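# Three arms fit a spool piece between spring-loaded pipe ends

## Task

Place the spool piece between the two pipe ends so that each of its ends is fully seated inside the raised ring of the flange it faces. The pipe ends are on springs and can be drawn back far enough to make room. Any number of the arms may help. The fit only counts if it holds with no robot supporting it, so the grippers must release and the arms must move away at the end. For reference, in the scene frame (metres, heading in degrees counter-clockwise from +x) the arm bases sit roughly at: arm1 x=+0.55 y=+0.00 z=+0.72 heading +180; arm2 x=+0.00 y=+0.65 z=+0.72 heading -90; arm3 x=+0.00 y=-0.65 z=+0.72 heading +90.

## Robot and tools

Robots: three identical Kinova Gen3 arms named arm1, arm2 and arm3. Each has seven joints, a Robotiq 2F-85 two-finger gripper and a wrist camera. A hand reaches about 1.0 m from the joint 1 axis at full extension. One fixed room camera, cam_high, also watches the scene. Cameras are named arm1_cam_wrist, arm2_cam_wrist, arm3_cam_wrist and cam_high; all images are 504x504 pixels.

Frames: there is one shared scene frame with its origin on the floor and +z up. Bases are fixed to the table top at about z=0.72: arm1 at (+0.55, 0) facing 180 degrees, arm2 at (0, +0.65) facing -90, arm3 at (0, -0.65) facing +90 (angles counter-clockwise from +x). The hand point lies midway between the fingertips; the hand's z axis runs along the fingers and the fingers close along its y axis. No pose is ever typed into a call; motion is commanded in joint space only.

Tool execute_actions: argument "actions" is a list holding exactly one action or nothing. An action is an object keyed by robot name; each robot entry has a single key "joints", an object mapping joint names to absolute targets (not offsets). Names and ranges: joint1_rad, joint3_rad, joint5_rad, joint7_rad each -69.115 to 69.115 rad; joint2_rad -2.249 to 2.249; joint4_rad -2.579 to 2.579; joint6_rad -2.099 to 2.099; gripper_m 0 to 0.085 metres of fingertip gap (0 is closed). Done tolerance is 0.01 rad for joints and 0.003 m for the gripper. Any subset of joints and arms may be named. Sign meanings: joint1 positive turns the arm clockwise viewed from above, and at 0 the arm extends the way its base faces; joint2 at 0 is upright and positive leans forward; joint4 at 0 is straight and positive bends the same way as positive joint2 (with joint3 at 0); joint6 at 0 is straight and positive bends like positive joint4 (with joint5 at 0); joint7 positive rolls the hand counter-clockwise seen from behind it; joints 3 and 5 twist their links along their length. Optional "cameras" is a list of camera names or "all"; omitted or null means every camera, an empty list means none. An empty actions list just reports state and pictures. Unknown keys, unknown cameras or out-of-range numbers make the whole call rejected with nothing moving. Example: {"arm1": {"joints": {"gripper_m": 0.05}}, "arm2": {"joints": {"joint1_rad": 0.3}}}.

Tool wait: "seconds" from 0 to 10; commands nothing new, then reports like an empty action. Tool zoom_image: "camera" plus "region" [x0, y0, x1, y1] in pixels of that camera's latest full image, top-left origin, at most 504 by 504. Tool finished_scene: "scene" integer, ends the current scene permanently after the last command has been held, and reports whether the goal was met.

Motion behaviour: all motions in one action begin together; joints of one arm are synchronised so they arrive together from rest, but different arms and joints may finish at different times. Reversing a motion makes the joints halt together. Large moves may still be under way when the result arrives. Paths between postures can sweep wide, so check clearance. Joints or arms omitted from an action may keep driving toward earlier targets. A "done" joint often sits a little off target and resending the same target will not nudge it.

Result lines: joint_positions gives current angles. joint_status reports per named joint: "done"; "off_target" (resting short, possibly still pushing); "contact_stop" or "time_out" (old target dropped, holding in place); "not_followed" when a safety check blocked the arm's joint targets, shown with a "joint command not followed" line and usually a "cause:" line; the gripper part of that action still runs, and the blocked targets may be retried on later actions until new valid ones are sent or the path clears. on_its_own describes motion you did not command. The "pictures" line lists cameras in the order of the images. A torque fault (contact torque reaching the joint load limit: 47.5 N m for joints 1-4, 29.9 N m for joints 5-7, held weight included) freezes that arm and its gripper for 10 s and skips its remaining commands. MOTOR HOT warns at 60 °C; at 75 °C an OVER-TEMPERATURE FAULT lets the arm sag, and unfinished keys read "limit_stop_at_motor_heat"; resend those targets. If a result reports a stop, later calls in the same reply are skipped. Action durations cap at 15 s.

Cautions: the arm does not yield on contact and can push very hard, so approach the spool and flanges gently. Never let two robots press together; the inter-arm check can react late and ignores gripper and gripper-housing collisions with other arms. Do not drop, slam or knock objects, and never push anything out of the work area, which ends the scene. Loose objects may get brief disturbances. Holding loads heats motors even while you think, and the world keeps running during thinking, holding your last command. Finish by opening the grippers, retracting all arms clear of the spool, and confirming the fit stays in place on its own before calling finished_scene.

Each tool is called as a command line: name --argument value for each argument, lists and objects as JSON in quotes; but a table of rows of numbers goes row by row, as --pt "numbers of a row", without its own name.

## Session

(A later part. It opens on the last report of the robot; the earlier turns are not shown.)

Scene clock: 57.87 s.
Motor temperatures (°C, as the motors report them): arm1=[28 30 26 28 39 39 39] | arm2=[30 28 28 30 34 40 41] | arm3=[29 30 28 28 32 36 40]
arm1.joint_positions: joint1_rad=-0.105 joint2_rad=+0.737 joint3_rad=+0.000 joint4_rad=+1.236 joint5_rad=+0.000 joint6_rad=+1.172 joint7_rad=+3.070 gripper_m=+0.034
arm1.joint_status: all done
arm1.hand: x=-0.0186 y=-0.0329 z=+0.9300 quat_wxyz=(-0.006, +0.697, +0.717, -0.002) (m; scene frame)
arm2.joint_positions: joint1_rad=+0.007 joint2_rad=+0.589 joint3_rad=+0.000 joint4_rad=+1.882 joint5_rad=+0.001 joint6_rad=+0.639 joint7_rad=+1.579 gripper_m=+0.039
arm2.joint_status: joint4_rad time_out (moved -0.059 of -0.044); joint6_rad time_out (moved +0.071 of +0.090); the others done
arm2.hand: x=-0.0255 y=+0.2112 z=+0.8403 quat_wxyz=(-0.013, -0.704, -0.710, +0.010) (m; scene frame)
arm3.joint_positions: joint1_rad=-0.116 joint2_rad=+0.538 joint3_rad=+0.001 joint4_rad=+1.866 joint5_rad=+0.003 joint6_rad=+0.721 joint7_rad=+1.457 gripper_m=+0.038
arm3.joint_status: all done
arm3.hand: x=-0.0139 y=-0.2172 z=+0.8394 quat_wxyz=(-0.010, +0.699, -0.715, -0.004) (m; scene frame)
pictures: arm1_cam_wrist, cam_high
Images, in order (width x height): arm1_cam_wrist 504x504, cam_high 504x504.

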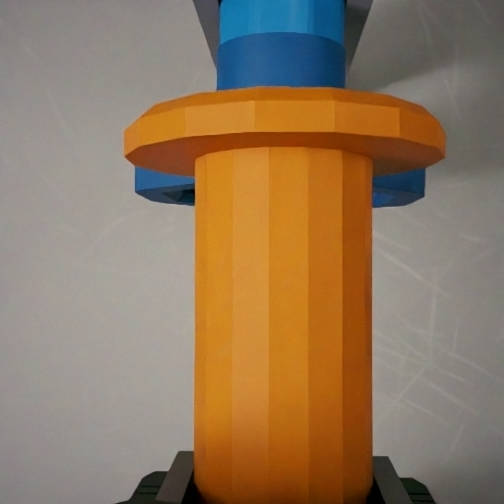

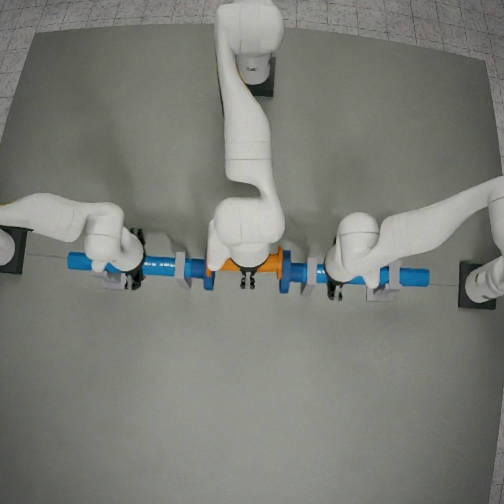

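Easing the pull went wrong on arm2. Its hand moved from y=+0.2171 to +0.2112, so the left pipe came about 6 mm off its stop, and with this little margin I can't lose that. Arm3 stayed on its stop. I'm putting arm2 back on the earlier target, which held the pipe at the stop with only a small tilt.

execute_actions --actions '[{"arm2": {"joints": {"joint2_rad": 0.5637, "joint4_rad": 1.9479, "joint6_rad": 0.63}}}]' --cameras '["arm1_cam_wrist", "cam_high"]'

Scene clock: 60.90 s.
Motor temperatures (°C, as the motors report them): arm1=[28 31 26 28 39 39 39] | arm2=[30 28 28 30 34 40 41] | arm3=[29 30 28 28 32 36 40]
arm1.joint_positions: joint1_rad=-0.105 joint2_rad=+0.737 joint3_rad=+0.000 joint4_rad=+1.236 joint5_rad=+0.000 joint6_rad=+1.172 joint7_rad=+3.070 gripper_m=+0.034
arm1.joint_status: not commanded
arm1.hand: x=-0.0186 y=-0.0329 z=+0.9300 quat_wxyz=(-0.006, +0.697, +0.717, -0.002) (m; scene frame)
arm2.joint_positions: joint1_rad=+0.007 joint2_rad=+0.573 joint3_rad=+0.001 joint4_rad=+1.920 joint5_rad=+0.001 joint6_rad=+0.598 joint7_rad=+1.579 gripper_m=+0.039
arm2.joint_status: joint4_rad time_out (moved +0.038 of +0.066); joint6_rad time_out (moved -0.041 of -0.009); the others done
arm2.hand: x=-0.0256 y=+0.2162 z=+0.8398 quat_wxyz=(-0.020, -0.704, -0.710, +0.017) (m; scene frame)
arm3.joint_positions: joint1_rad=-0.116 joint2_rad=+0.538 joint3_rad=+0.001 joint4_rad=+1.866 joint5_rad=+0.003 joint6_rad=+0.721 joint7_rad=+1.457 gripper_m=+0.038
arm3.joint_status: not commanded
arm3.hand: x=-0.0139 y=-0.2172 z=+0.8394 quat_wxyz=(-0.010, +0.699, -0.715, -0.004) (m; scene frame)
pictures: arm1_cam_wrist, cam_high
Images, in order (width x height): arm1_cam_wrist 504x504, cam_high 504x504.

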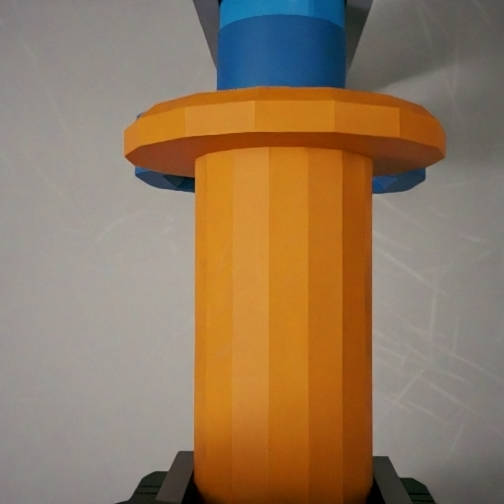

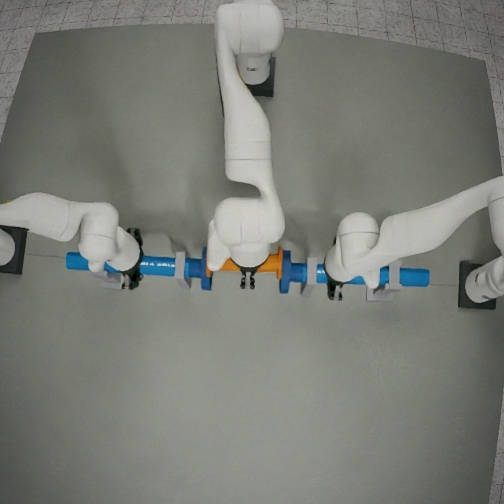

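Arm2 is back almost on its stop, at y=+0.2162. I'll zoom in on where the ring meets the spool's end disc to judge the clearance.

zoom_image --camera "arm1_cam_wrist" --region '[100, 60, 480, 250]'

Region (100, 60, 480, 250) of arm1_cam_wrist's 504x504 image, scaled by 1.326.

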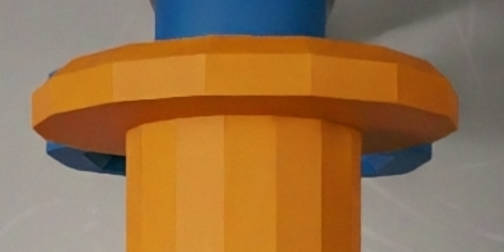

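By my measurement the spool's end is flush with the left rim, and the overhead view suggests the right end is much the same. Before assuming the pipes can't open further, I want to see exactly what is stopping them. I'll zoom in on the hub and support on each side.

zoom_image --camera "cam_high" --region '[160, 240, 230, 300]'

zoom_image --camera "cam_high" --region '[265, 240, 335, 300]'

Region (160, 240, 230, 300) of cam_high's 504x504 image, scaled by 7.200, with more detail than that image has; it fills the top 432 rows of this view, and the rest is white.

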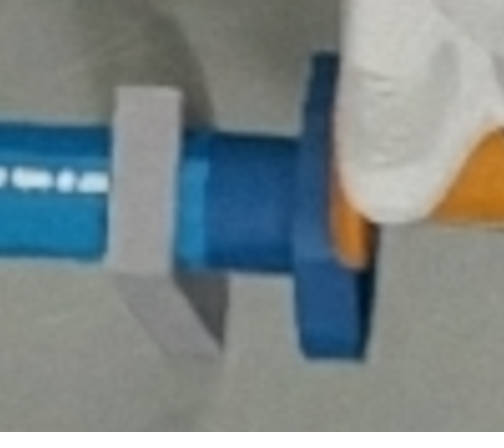

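Region (265, 240, 335, 300) of cam_high's 504x504 image, scaled by 7.200, with more detail than that image has; it fills the top 432 rows of this view, and the rest is white.

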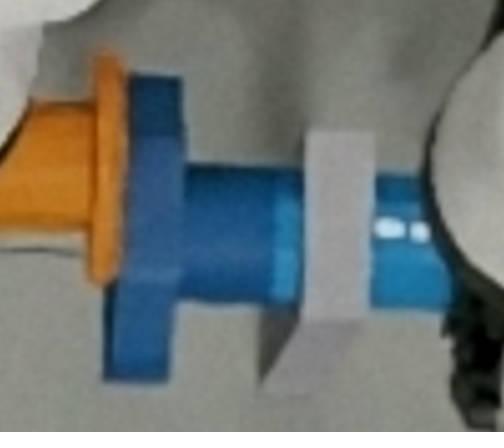

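The hubs are not touching the supports; there is a gap of about 7 mm on the left. So the pipes are stopped by their own slide limit, and 0.017 m per side is all the travel there is. After correcting for parallax, the overhead view suggests the spool overlaps each rim by roughly 1–3 mm. That is about the same size as my measurement error, so I can't tell from the images whether it fits.

A gentle physical test will settle it. I'll lower the spool 25 mm, to just below the flange tops, and see whether the hand reaches its target or stalls.

execute_actions --actions '[{"arm1": {"joints": {"joint2_rad": 0.7593, "joint4_rad": 1.2728, "joint6_rad": 1.1094}}}]' --cameras '["arm1_cam_wrist", "cam_high"]'

Scene clock: 67.97 s.
Motor temperatures (°C, as the motors report them): arm1=[28 31 26 28 39 39 39] | arm2=[30 29 28 30 34 40 41] | arm3=[29 30 28 28 32 36 40]
arm1.joint_positions: joint1_rad=-0.106 joint2_rad=+0.761 joint3_rad=-0.001 joint4_rad=+1.273 joint5_rad=-0.001 joint6_rad=+1.109 joint7_rad=+3.070 gripper_m=+0.034
arm1.joint_status: all done
arm1.hand: x=-0.0183 y=-0.0342 z=+0.9055 quat_wxyz=(-0.005, +0.697, +0.717, -0.003) (m; scene frame)
arm2.joint_positions: joint1_rad=+0.007 joint2_rad=+0.573 joint3_rad=+0.001 joint4_rad=+1.921 joint5_rad=+0.001 joint6_rad=+0.599 joint7_rad=+1.579 gripper_m=+0.039
arm2.joint_status: not commanded
arm2.hand: x=-0.0256 y=+0.2172 z=+0.8397 quat_wxyz=(-0.019, -0.704, -0.710, +0.016) (m; scene frame)
arm3.joint_positions: joint1_rad=-0.116 joint2_rad=+0.538 joint3_rad=+0.001 joint4_rad=+1.866 joint5_rad=+0.003 joint6_rad=+0.721 joint7_rad=+1.457 gripper_m=+0.038
arm3.joint_status: not commanded
arm3.hand: x=-0.0139 y=-0.2171 z=+0.8395 quat_wxyz=(-0.010, +0.699, -0.715, -0.004) (m; scene frame)
pictures: arm1_cam_wrist, cam_high
Images, in order (width x height): arm1_cam_wrist 504x504, cam_high 504x504.

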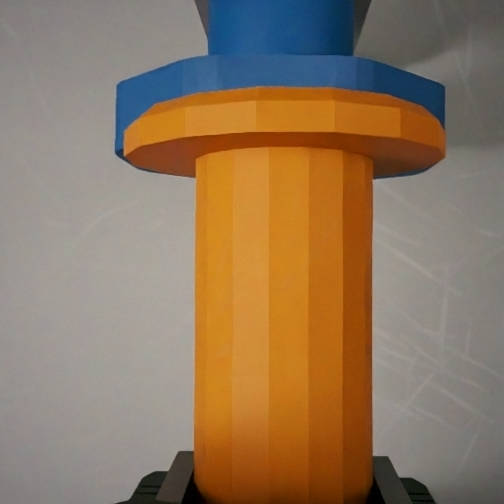

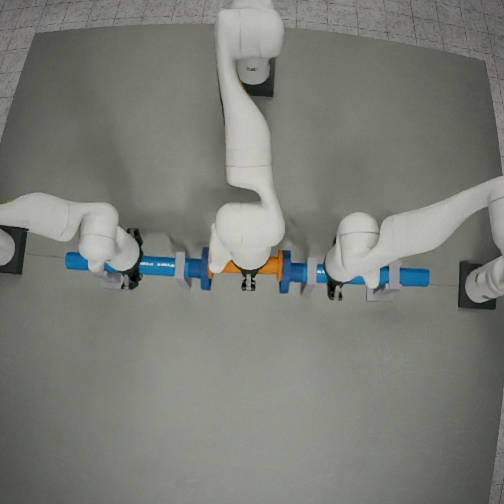

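The hand reached z=0.9055 without stalling, so the discs are now passing between the flanges at this height. The hand also shifted about 1 mm in y, which could be a light rub. I'll go down another 30 mm and keep watching for a stall.

execute_actions --actions '[{"arm1": {"joints": {"joint2_rad": 0.7925, "joint4_rad": 1.312, "joint6_rad": 1.037}}}]' --cameras '["arm1_cam_wrist", "cam_high"]'

Scene clock: 69.63 s.
Motor temperatures (°C, as the motors report them): arm1=[28 31 26 28 39 39 39] | arm2=[30 29 28 30 34 40 41] | arm3=[29 30 28 28 32 36 40]
arm1.joint_positions: joint1_rad=-0.106 joint2_rad=+0.794 joint3_rad=-0.001 joint4_rad=+1.313 joint5_rad=-0.001 joint6_rad=+1.037 joint7_rad=+3.070 gripper_m=+0.034
arm1.joint_status: all done
arm1.hand: x=-0.0178 y=-0.0344 z=+0.8760 quat_wxyz=(-0.005, +0.697, +0.717, -0.003) (m; scene frame)
arm2.joint_positions: joint1_rad=+0.007 joint2_rad=+0.572 joint3_rad=+0.001 joint4_rad=+1.921 joint5_rad=+0.001 joint6_rad=+0.599 joint7_rad=+1.579 gripper_m=+0.039
arm2.joint_status: not commanded
arm2.hand: x=-0.0256 y=+0.2173 z=+0.8397 quat_wxyz=(-0.019, -0.704, -0.710, +0.016) (m; scene frame)
arm3.joint_positions: joint1_rad=-0.116 joint2_rad=+0.538 joint3_rad=+0.001 joint4_rad=+1.866 joint5_rad=+0.003 joint6_rad=+0.721 joint7_rad=+1.457 gripper_m=+0.038
arm3.joint_status: not commanded
arm3.hand: x=-0.0139 y=-0.2171 z=+0.8395 quat_wxyz=(-0.010, +0.699, -0.715, -0.004) (m; scene frame)
pictures: arm1_cam_wrist, cam_high
Images, in order (width x height): arm1_cam_wrist 504x504, cam_high 504x504.

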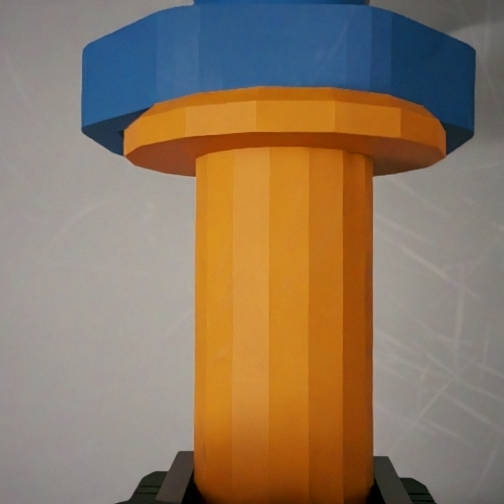

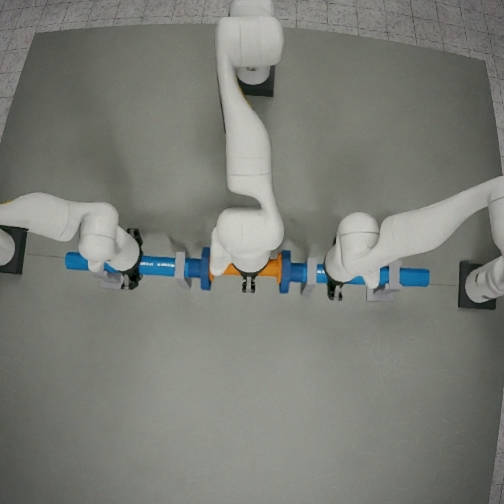

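No stall again: the hand reached z=0.8760. So the spool does fit between the opened flanges, and my worry from the image measurements was wrong.

Now I'll lower it the last 35 mm to the pipe axis at z≈0.841, with a ~1 mm sideways correction toward the flange centre.

execute_actions --actions '[{"arm1": {"joints": {"joint2_rad": 0.8388, "joint4_rad": 1.3437, "joint6_rad": 0.959}}}]' --cameras '["arm1_cam_wrist", "cam_high"]'

Scene clock: 71.47 s.
Motor temperatures (°C, as the motors report them): arm1=[28 31 26 28 39 39 39] | arm2=[30 29 28 30 34 40 41] | arm3=[29 30 28 28 32 36 40]
arm1.joint_positions: joint1_rad=-0.105 joint2_rad=+0.840 joint3_rad=-0.001 joint4_rad=+1.344 joint5_rad=-0.001 joint6_rad=+0.959 joint7_rad=+3.070 gripper_m=+0.034
arm1.joint_status: all done
arm1.hand: x=-0.0184 y=-0.0333 z=+0.8414 quat_wxyz=(-0.006, +0.697, +0.717, -0.003) (m; scene frame)
arm2.joint_positions: joint1_rad=+0.007 joint2_rad=+0.572 joint3_rad=+0.001 joint4_rad=+1.921 joint5_rad=+0.001 joint6_rad=+0.599 joint7_rad=+1.579 gripper_m=+0.039
arm2.joint_status: not commanded
arm2.hand: x=-0.0256 y=+0.2173 z=+0.8398 quat_wxyz=(-0.019, -0.704, -0.710, +0.016) (m; scene frame)
arm3.joint_positions: joint1_rad=-0.116 joint2_rad=+0.538 joint3_rad=+0.001 joint4_rad=+1.866 joint5_rad=+0.003 joint6_rad=+0.721 joint7_rad=+1.457 gripper_m=+0.038
arm3.joint_status: not commanded
arm3.hand: x=-0.0139 y=-0.2171 z=+0.8395 quat_wxyz=(-0.010, +0.699, -0.715, -0.004) (m; scene frame)
pictures: arm1_cam_wrist, cam_high
Images, in order (width x height): arm1_cam_wrist 504x504, cam_high 504x504.

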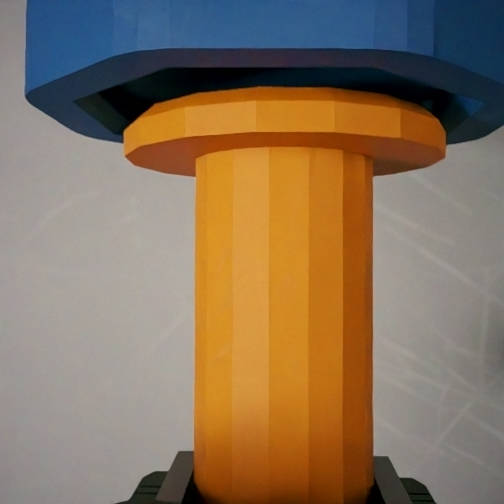

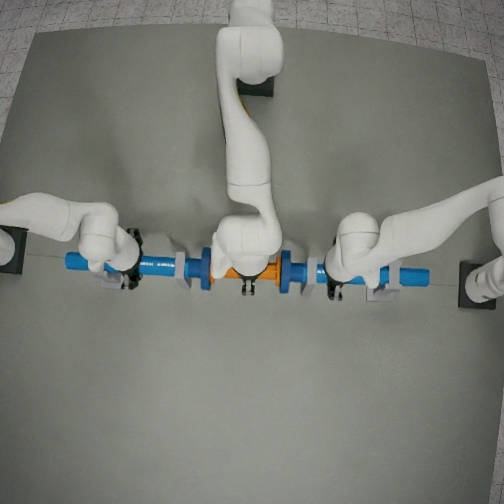

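The spool is at axis height, and the recess inside the ring is now visible behind the end disc. The dark gap looks wider on the left of the image than on the right, so I'll zoom in and measure before closing anything.

zoom_image --camera "arm1_cam_wrist" --region '[20, 20, 504, 200]'

Region (20, 20, 504, 200) of arm1_cam_wrist's 504x504 image, scaled by 1.041; it fills the top 187 rows of this view, and the rest is white.

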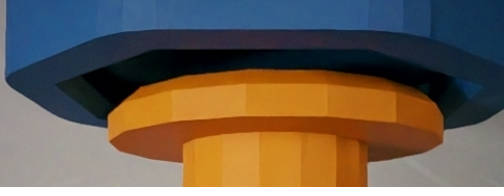

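Both the flange and the disc are now at the same depth from the camera, so this measurement doesn't depend on my camera assumptions:

- **Sideways offset:** the spool's centre is about 2.5 mm to the +x side of the left flange's centre.
- **Clearance:** there is about 7 mm of radial clearance around the disc, so that offset is fine.

I'll still nudge arm1 about 1.5 mm toward the centre. Arms 2 and 3 will let the pipes come forward about 7 mm under control, so the rings slide over the discs without the springs snapping them shut.

execute_actions --actions '[{"arm1": {"joints": {"joint2_rad": 0.8432, "joint4_rad": 1.3378, "joint6_rad": 0.9605}}, "arm2": {"joints": {"joint2_rad": 0.6096, "joint4_rad": 1.8461, "joint6_rad": 0.6859}}, "arm3": {"joints": {"joint1_rad": -0.111, "joint2_rad": 0.5623, "joint4_rad": 1.8232, "joint6_rad": 0.7561, "joint7_rad": 1.46}}}]' --cameras '["arm1_cam_wrist", "cam_high"]'

Scene clock: 75.27 s.
Motor temperatures (°C, as the motors report them): arm1=[28 31 26 28 39 39 39] | arm2=[30 29 28 30 34 40 41] | arm3=[29 30 28 28 32 36 40]
arm1.joint_positions: joint1_rad=-0.106 joint2_rad=+0.838 joint3_rad=-0.001 joint4_rad=+1.337 joint5_rad=-0.001 joint6_rad=+0.963 joint7_rad=+3.070 gripper_m=+0.034
arm1.joint_status: all done
arm1.hand: x=-0.0209 y=-0.0343 z=+0.8443 quat_wxyz=(-0.007, +0.697, +0.717, -0.005) (m; scene frame)
arm2.joint_positions: joint1_rad=+0.007 joint2_rad=+0.606 joint3_rad=+0.001 joint4_rad=+1.847 joint5_rad=+0.001 joint6_rad=+0.686 joint7_rad=+1.578 gripper_m=+0.039
arm2.joint_status: all done
arm2.hand: x=-0.0256 y=+0.2098 z=+0.8396 quat_wxyz=(-0.003, -0.704, -0.710, -0.001) (m; scene frame)
arm3.joint_positions: joint1_rad=-0.112 joint2_rad=+0.561 joint3_rad=-0.001 joint4_rad=+1.822 joint5_rad=+0.001 joint6_rad=+0.755 joint7_rad=+1.462 gripper_m=+0.038
arm3.joint_status: all done
arm3.hand: x=-0.0140 y=-0.2087 z=+0.8388 quat_wxyz=(-0.004, +0.700, -0.715, +0.001) (m; scene frame)
pictures: arm1_cam_wrist, cam_high
Images, in order (width x height): arm1_cam_wrist 504x504, cam_high 504x504.

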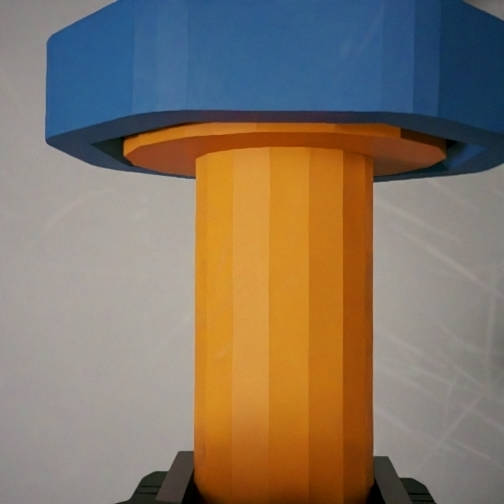

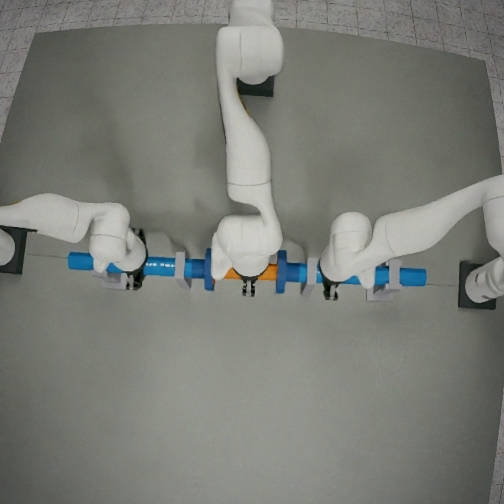

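The left ring has slid over the spool's end disc. Arms 2 and 3 both reached their targets, so the flanges haven't yet pressed against the spool's ends. Arm1's tiny correction did not track well: z went up 3 mm instead of down 1 mm. I won't rely on sub-millimetre-scale commands for that arm.

Next I'll let both pipes come further forward and see where they stop against the spool.

execute_actions --actions '[{"arm2": {"joints": {"joint2_rad": 0.6253, "joint4_rad": 1.8113, "joint6_rad": 0.705}}, "arm3": {"joints": {"joint1_rad": -0.109, "joint2_rad": 0.5792, "joint4_rad": 1.7886, "joint6_rad": 0.7738, "joint7_rad": 1.462}}}]' --cameras '["arm1_cam_wrist", "cam_high"]'

Scene clock: 77.83 s.
Motor temperatures (°C, as the motors report them): arm1=[28 31 26 28 39 39 39] | arm2=[30 29 28 30 34 40 41] | arm3=[29 30 28 28 32 37 40]
arm1.joint_positions: joint1_rad=-0.106 joint2_rad=+0.838 joint3_rad=-0.001 joint4_rad=+1.337 joint5_rad=-0.002 joint6_rad=+0.963 joint7_rad=+3.069 gripper_m=+0.034
arm1.joint_status: not commanded
arm1.hand: x=-0.0210 y=-0.0344 z=+0.8443 quat_wxyz=(-0.007, +0.697, +0.717, -0.005) (m; scene frame)
arm2.joint_positions: joint1_rad=+0.007 joint2_rad=+0.616 joint3_rad=+0.001 joint4_rad=+1.825 joint5_rad=+0.002 joint6_rad=+0.719 joint7_rad=+1.579 gripper_m=+0.039
arm2.joint_status: joint4_rad time_out (moved -0.022 of -0.035); joint6_rad time_out (moved +0.032 of +0.019); the others done
arm2.hand: x=-0.0259 y=+0.2097 z=+0.8397 quat_wxyz=(+0.005, -0.704, -0.711, -0.007) (m; scene frame)
arm3.joint_positions: joint1_rad=-0.112 joint2_rad=+0.571 joint3_rad=-0.001 joint4_rad=+1.801 joint5_rad=+0.001 joint6_rad=+0.786 joint7_rad=+1.465 gripper_m=+0.038
arm3.joint_status: joint4_rad time_out (moved -0.021 of -0.034); joint6_rad time_out (moved +0.031 of +0.019); the others done
arm3.hand: x=-0.0142 y=-0.2088 z=+0.8389 quat_wxyz=(+0.002, +0.701, -0.714, +0.009) (m; scene frame)
pictures: arm1_cam_wrist, cam_high
Images, in order (width x height): arm1_cam_wrist 504x504, cam_high 504x504.

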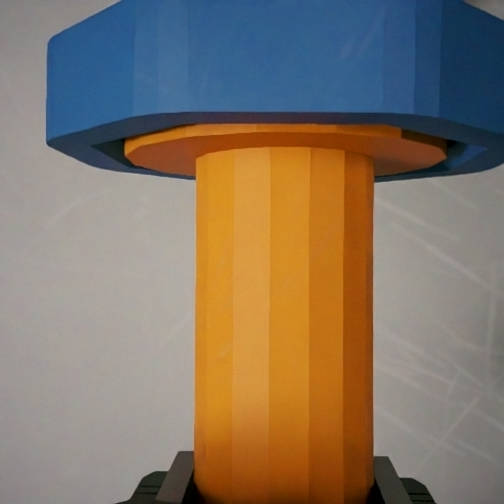

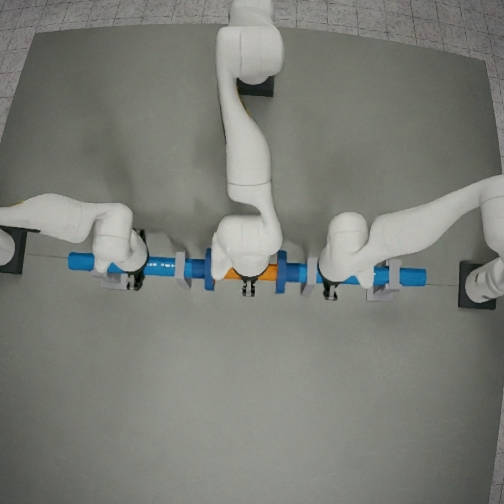

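Both pipes stopped about 9–10 mm short of their rest positions (y=+0.2097 and −0.2088). That means both flanges are now pressing on the spool. The left end is visibly inside its ring, so I'll check the right end before releasing anything.

zoom_image --camera "cam_high" --region '[190, 235, 310, 305]'

Region (190, 235, 310, 305) of cam_high's 504x504 image, scaled by 4.200, with more detail than that image has; it fills the top 294 rows of this view, and the rest is white.

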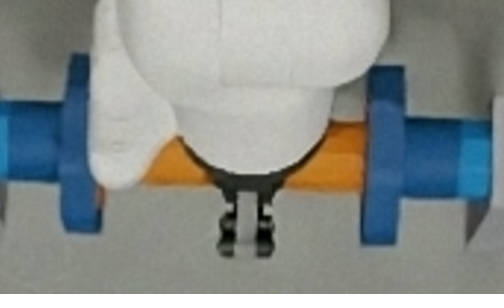

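On the right, the tube runs straight into the flange with no disc showing outside it, so both ends are inside their rings.

I'll release in stages. First arms 2 and 3 open their grippers so the springs take over the clamping. Arm1 keeps holding the spool until I've checked that nothing shifts.

execute_actions --actions '[{"arm2": {"joints": {"gripper_m": 0.085}}, "arm3": {"joints": {"gripper_m": 0.085}}}]' --cameras '["arm1_cam_wrist", "cam_high"]'

Scene clock: 80.57 s.
Motor temperatures (°C, as the motors report them): arm1=[28 31 26 28 39 39 39] | arm2=[30 29 28 30 34 40 41] | arm3=[29 30 28 28 32 36 40]
arm1.joint_positions: joint1_rad=-0.106 joint2_rad=+0.838 joint3_rad=-0.001 joint4_rad=+1.337 joint5_rad=-0.002 joint6_rad=+0.962 joint7_rad=+3.069 gripper_m=+0.034
arm1.joint_status: not commanded
arm1.hand: x=-0.0214 y=-0.0344 z=+0.8445 quat_wxyz=(-0.007, +0.697, +0.717, -0.005) (m; scene frame)
arm2.joint_positions: joint1_rad=+0.007 joint2_rad=+0.616 joint3_rad=+0.000 joint4_rad=+1.823 joint5_rad=+0.000 joint6_rad=+0.719 joint7_rad=+1.578 gripper_m=+0.085
arm2.joint_status: all done
arm2.hand: x=-0.0250 y=+0.2093 z=+0.8397 quat_wxyz=(+0.004, -0.704, -0.710, -0.008) (m; scene frame)
arm3.joint_positions: joint1_rad=-0.111 joint2_rad=+0.571 joint3_rad=+0.000 joint4_rad=+1.800 joint5_rad=+0.000 joint6_rad=+0.787 joint7_rad=+1.464 gripper_m=+0.085
arm3.joint_status: all done
arm3.hand: x=-0.0134 y=-0.2084 z=+0.8390 quat_wxyz=(+0.002, +0.699, -0.715, +0.009) (m; scene frame)
pictures: arm1_cam_wrist, cam_high
Images, in order (width x height): arm1_cam_wrist 504x504, cam_high 504x504.

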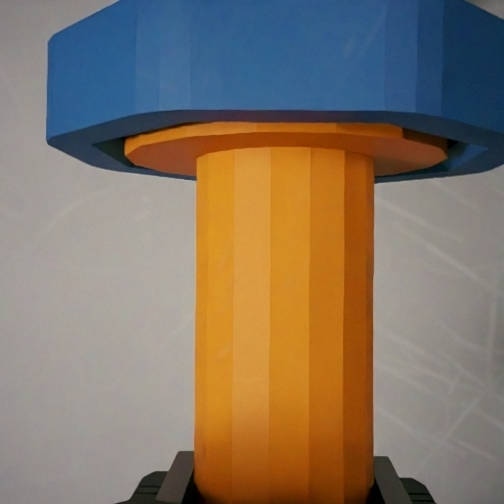

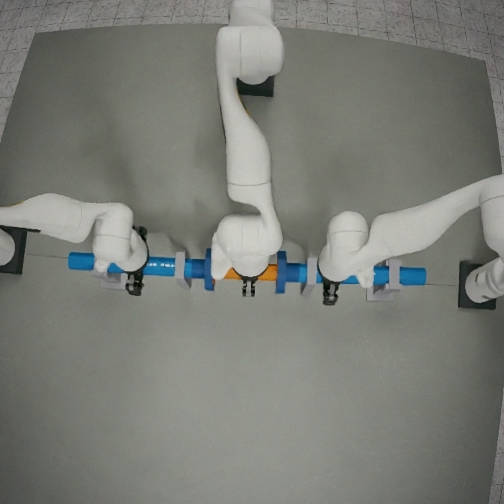

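Nothing shifted, so the springs are clamping the spool. Now arm1 opens its gripper, and arms 2 and 3 lift off their pipes and return to their start poses.

execute_actions --actions '[{"arm1": {"joints": {"gripper_m": 0.085}}, "arm2": {"joints": {"joint1_rad": 0.0, "joint2_rad": -0.395, "joint4_rad": 1.511, "joint6_rad": 2.022, "joint7_rad": 1.571}}, "arm3": {"joints": {"joint1_rad": 0.0, "joint2_rad": -0.395, "joint4_rad": 1.511, "joint6_rad": 2.022, "joint7_rad": 1.571}}}]' --cameras '["arm1_cam_wrist", "cam_high"]'

Scene clock: 83.23 s.
Motor temperatures (°C, as the motors report them): arm1=[28 32 26 28 39 39 39] | arm2=[30 29 28 30 34 40 41] | arm3=[29 30 28 28 32 36 40]
arm1.joint_positions: joint1_rad=-0.104 joint2_rad=+0.843 joint3_rad=+0.000 joint4_rad=+1.338 joint5_rad=+0.000 joint6_rad=+0.960 joint7_rad=+3.070 gripper_m=+0.085
arm1.joint_status: all done
arm1.hand: x=-0.0205 y=-0.0324 z=+0.8411 quat_wxyz=(-0.007, +0.697, +0.717, -0.003) (m; scene frame)
arm2.joint_positions: joint1_rad=+0.000 joint2_rad=-0.395 joint3_rad=+0.000 joint4_rad=+1.511 joint5_rad=+0.000 joint6_rad=+2.022 joint7_rad=+1.571 gripper_m=+0.085
arm2.joint_status: all done
arm2.hand: x=-0.0267 y=+0.5284 z=+1.2627 quat_wxyz=(-0.003, -0.704, -0.710, -0.001) (m; scene frame)
arm3.joint_positions: joint1_rad=+0.000 joint2_rad=-0.395 joint3_rad=+0.000 joint4_rad=+1.511 joint5_rad=+0.000 joint6_rad=+2.022 joint7_rad=+1.571 gripper_m=+0.085
arm3.joint_status: all done
arm3.hand: x=+0.0242 y=-0.5297 z=+1.2370 quat_wxyz=(-0.004, +0.698, -0.716, +0.001) (m; scene frame)
pictures: arm1_cam_wrist, cam_high
Images, in order (width x height): arm1_cam_wrist 504x504, cam_high 504x504.

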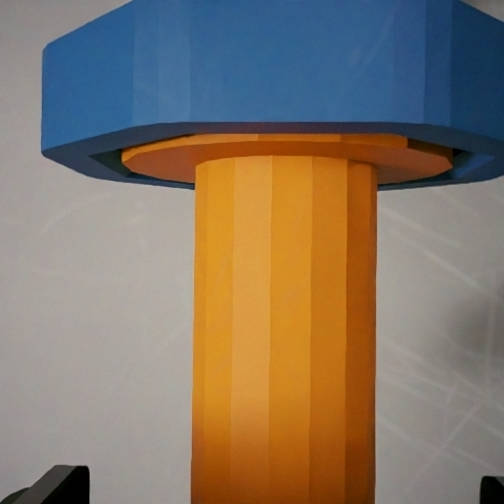

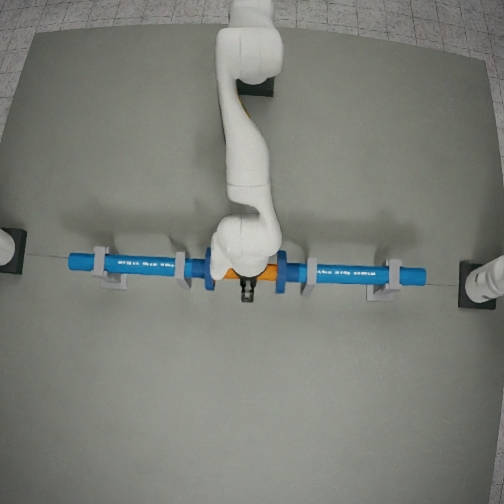

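The spool stayed in place when arm1 let go, so the flanges are holding it on their own. Arm1's hand sprang back about 3 mm on release, which shows the rings had been guiding the spool into centre.

Now arm1 backs straight up off the tube, so the open fingers can't brush it.

execute_actions --actions '[{"arm1": {"joints": {"joint2_rad": 0.7088, "joint4_rad": 1.1745, "joint6_rad": 1.2583}}}]' --cameras '["cam_high"]'

execute_actions --actions '[{"arm1": {"joints": {"joint1_rad": 0.0, "joint2_rad": -0.395, "joint4_rad": 1.511, "joint6_rad": 2.022, "joint7_rad": 1.571}}}]' --cameras '["cam_high"]'

Scene clock: 85.47 s.
Motor temperatures (°C, as the motors report them): arm1=[28 32 26 28 39 39 39] | arm2=[30 29 28 30 34 40 41] | arm3=[29 30 28 28 32 36 40]
arm1.joint_positions: joint1_rad=-0.104 joint2_rad=+0.709 joint3_rad=+0.000 joint4_rad=+1.174 joint5_rad=+0.000 joint6_rad=+1.258 joint7_rad=+3.070 gripper_m=+0.085
arm1.joint_status: all done
arm1.hand: x=-0.0200 y=-0.0332 z=+0.9642 quat_wxyz=(-0.007, +0.697, +0.717, -0.003) (m; scene frame)
arm2.joint_positions: joint1_rad=+0.000 joint2_rad=-0.395 joint3_rad=+0.000 joint4_rad=+1.511 joint5_rad=+0.000 joint6_rad=+2.022 joint7_rad=+1.571 gripper_m=+0.085
arm2.joint_status: not commanded
arm2.hand: x=-0.0267 y=+0.5285 z=+1.2627 quat_wxyz=(-0.003, -0.704, -0.710, -0.001) (m; scene frame)
arm3.joint_positions: joint1_rad=+0.000 joint2_rad=-0.395 joint3_rad=+0.000 joint4_rad=+1.511 joint5_rad=+0.000 joint6_rad=+2.022 joint7_rad=+1.571 gripper_m=+0.085
arm3.joint_status: not commanded
arm3.hand: x=+0.0242 y=-0.5298 z=+1.2370 quat_wxyz=(-0.004, +0.698, -0.716, +0.001) (m; scene frame)
pictures: cam_high
Images, in order (width x height): cam_high 504x504.

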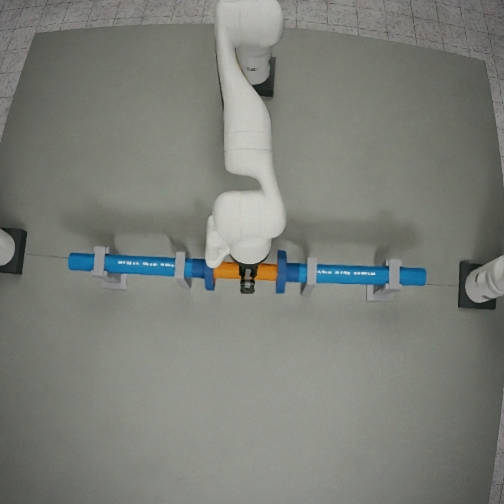

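Scene clock: 87.90 s.
Motor temperatures (°C, as the motors report them): arm1=[28 32 26 28 39 39 39] | arm2=[30 29 28 30 34 40 41] | arm3=[29 30 28 28 32 36 40]
arm1.joint_positions: joint1_rad=+0.000 joint2_rad=-0.395 joint3_rad=+0.000 joint4_rad=+1.511 joint5_rad=+0.000 joint6_rad=+2.022 joint7_rad=+1.571 gripper_m=+0.085
arm1.joint_status: all done
arm1.hand: x=+0.4352 y=+0.0229 z=+1.2621 quat_wxyz=(-0.003, +1.000, -0.002, -0.008) (m; scene frame)
arm2.joint_positions: joint1_rad=+0.000 joint2_rad=-0.395 joint3_rad=+0.000 joint4_rad=+1.511 joint5_rad=+0.000 joint6_rad=+2.022 joint7_rad=+1.571 gripper_m=+0.085
arm2.joint_status: not commanded
arm2.hand: x=-0.0267 y=+0.5285 z=+1.2627 quat_wxyz=(-0.003, -0.704, -0.710, -0.001) (m; scene frame)
arm3.joint_positions: joint1_rad=+0.000 joint2_rad=-0.395 joint3_rad=+0.000 joint4_rad=+1.511 joint5_rad=+0.000 joint6_rad=+2.022 joint7_rad=+1.571 gripper_m=+0.085
arm3.joint_status: not commanded
arm3.hand: x=+0.0242 y=-0.5298 z=+1.2370 quat_wxyz=(-0.004, +0.698, -0.716, +0.001) (m; scene frame)
pictures: cam_high
Images, in order (width x height): cam_high 504x504.

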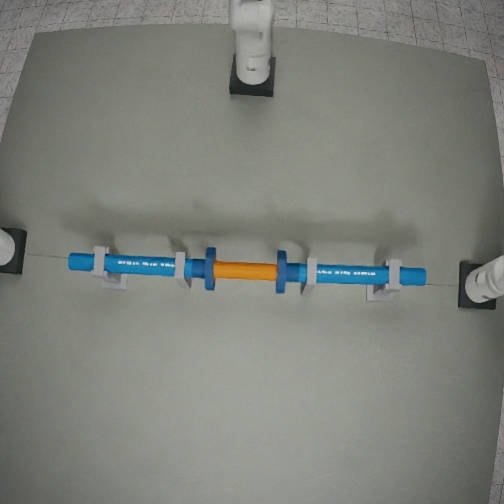

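All three arms are clear. I'll take one close-up to confirm the final state before ending the scene.

zoom_image --camera "cam_high" --region '[190, 240, 310, 300]'

Region (190, 240, 310, 300) of cam_high's 504x504 image, scaled by 4.200, with more detail than that image has.

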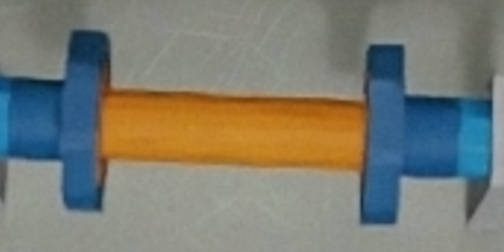

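The spool sits straight between the flanges, and both end discs are inside the rings. The orange visible on the left is the disc seen at an angle inside its ring. No robot is touching it, so I'm ending scene 1.

finished_scene --scene 1

The scene is finished: the task was done.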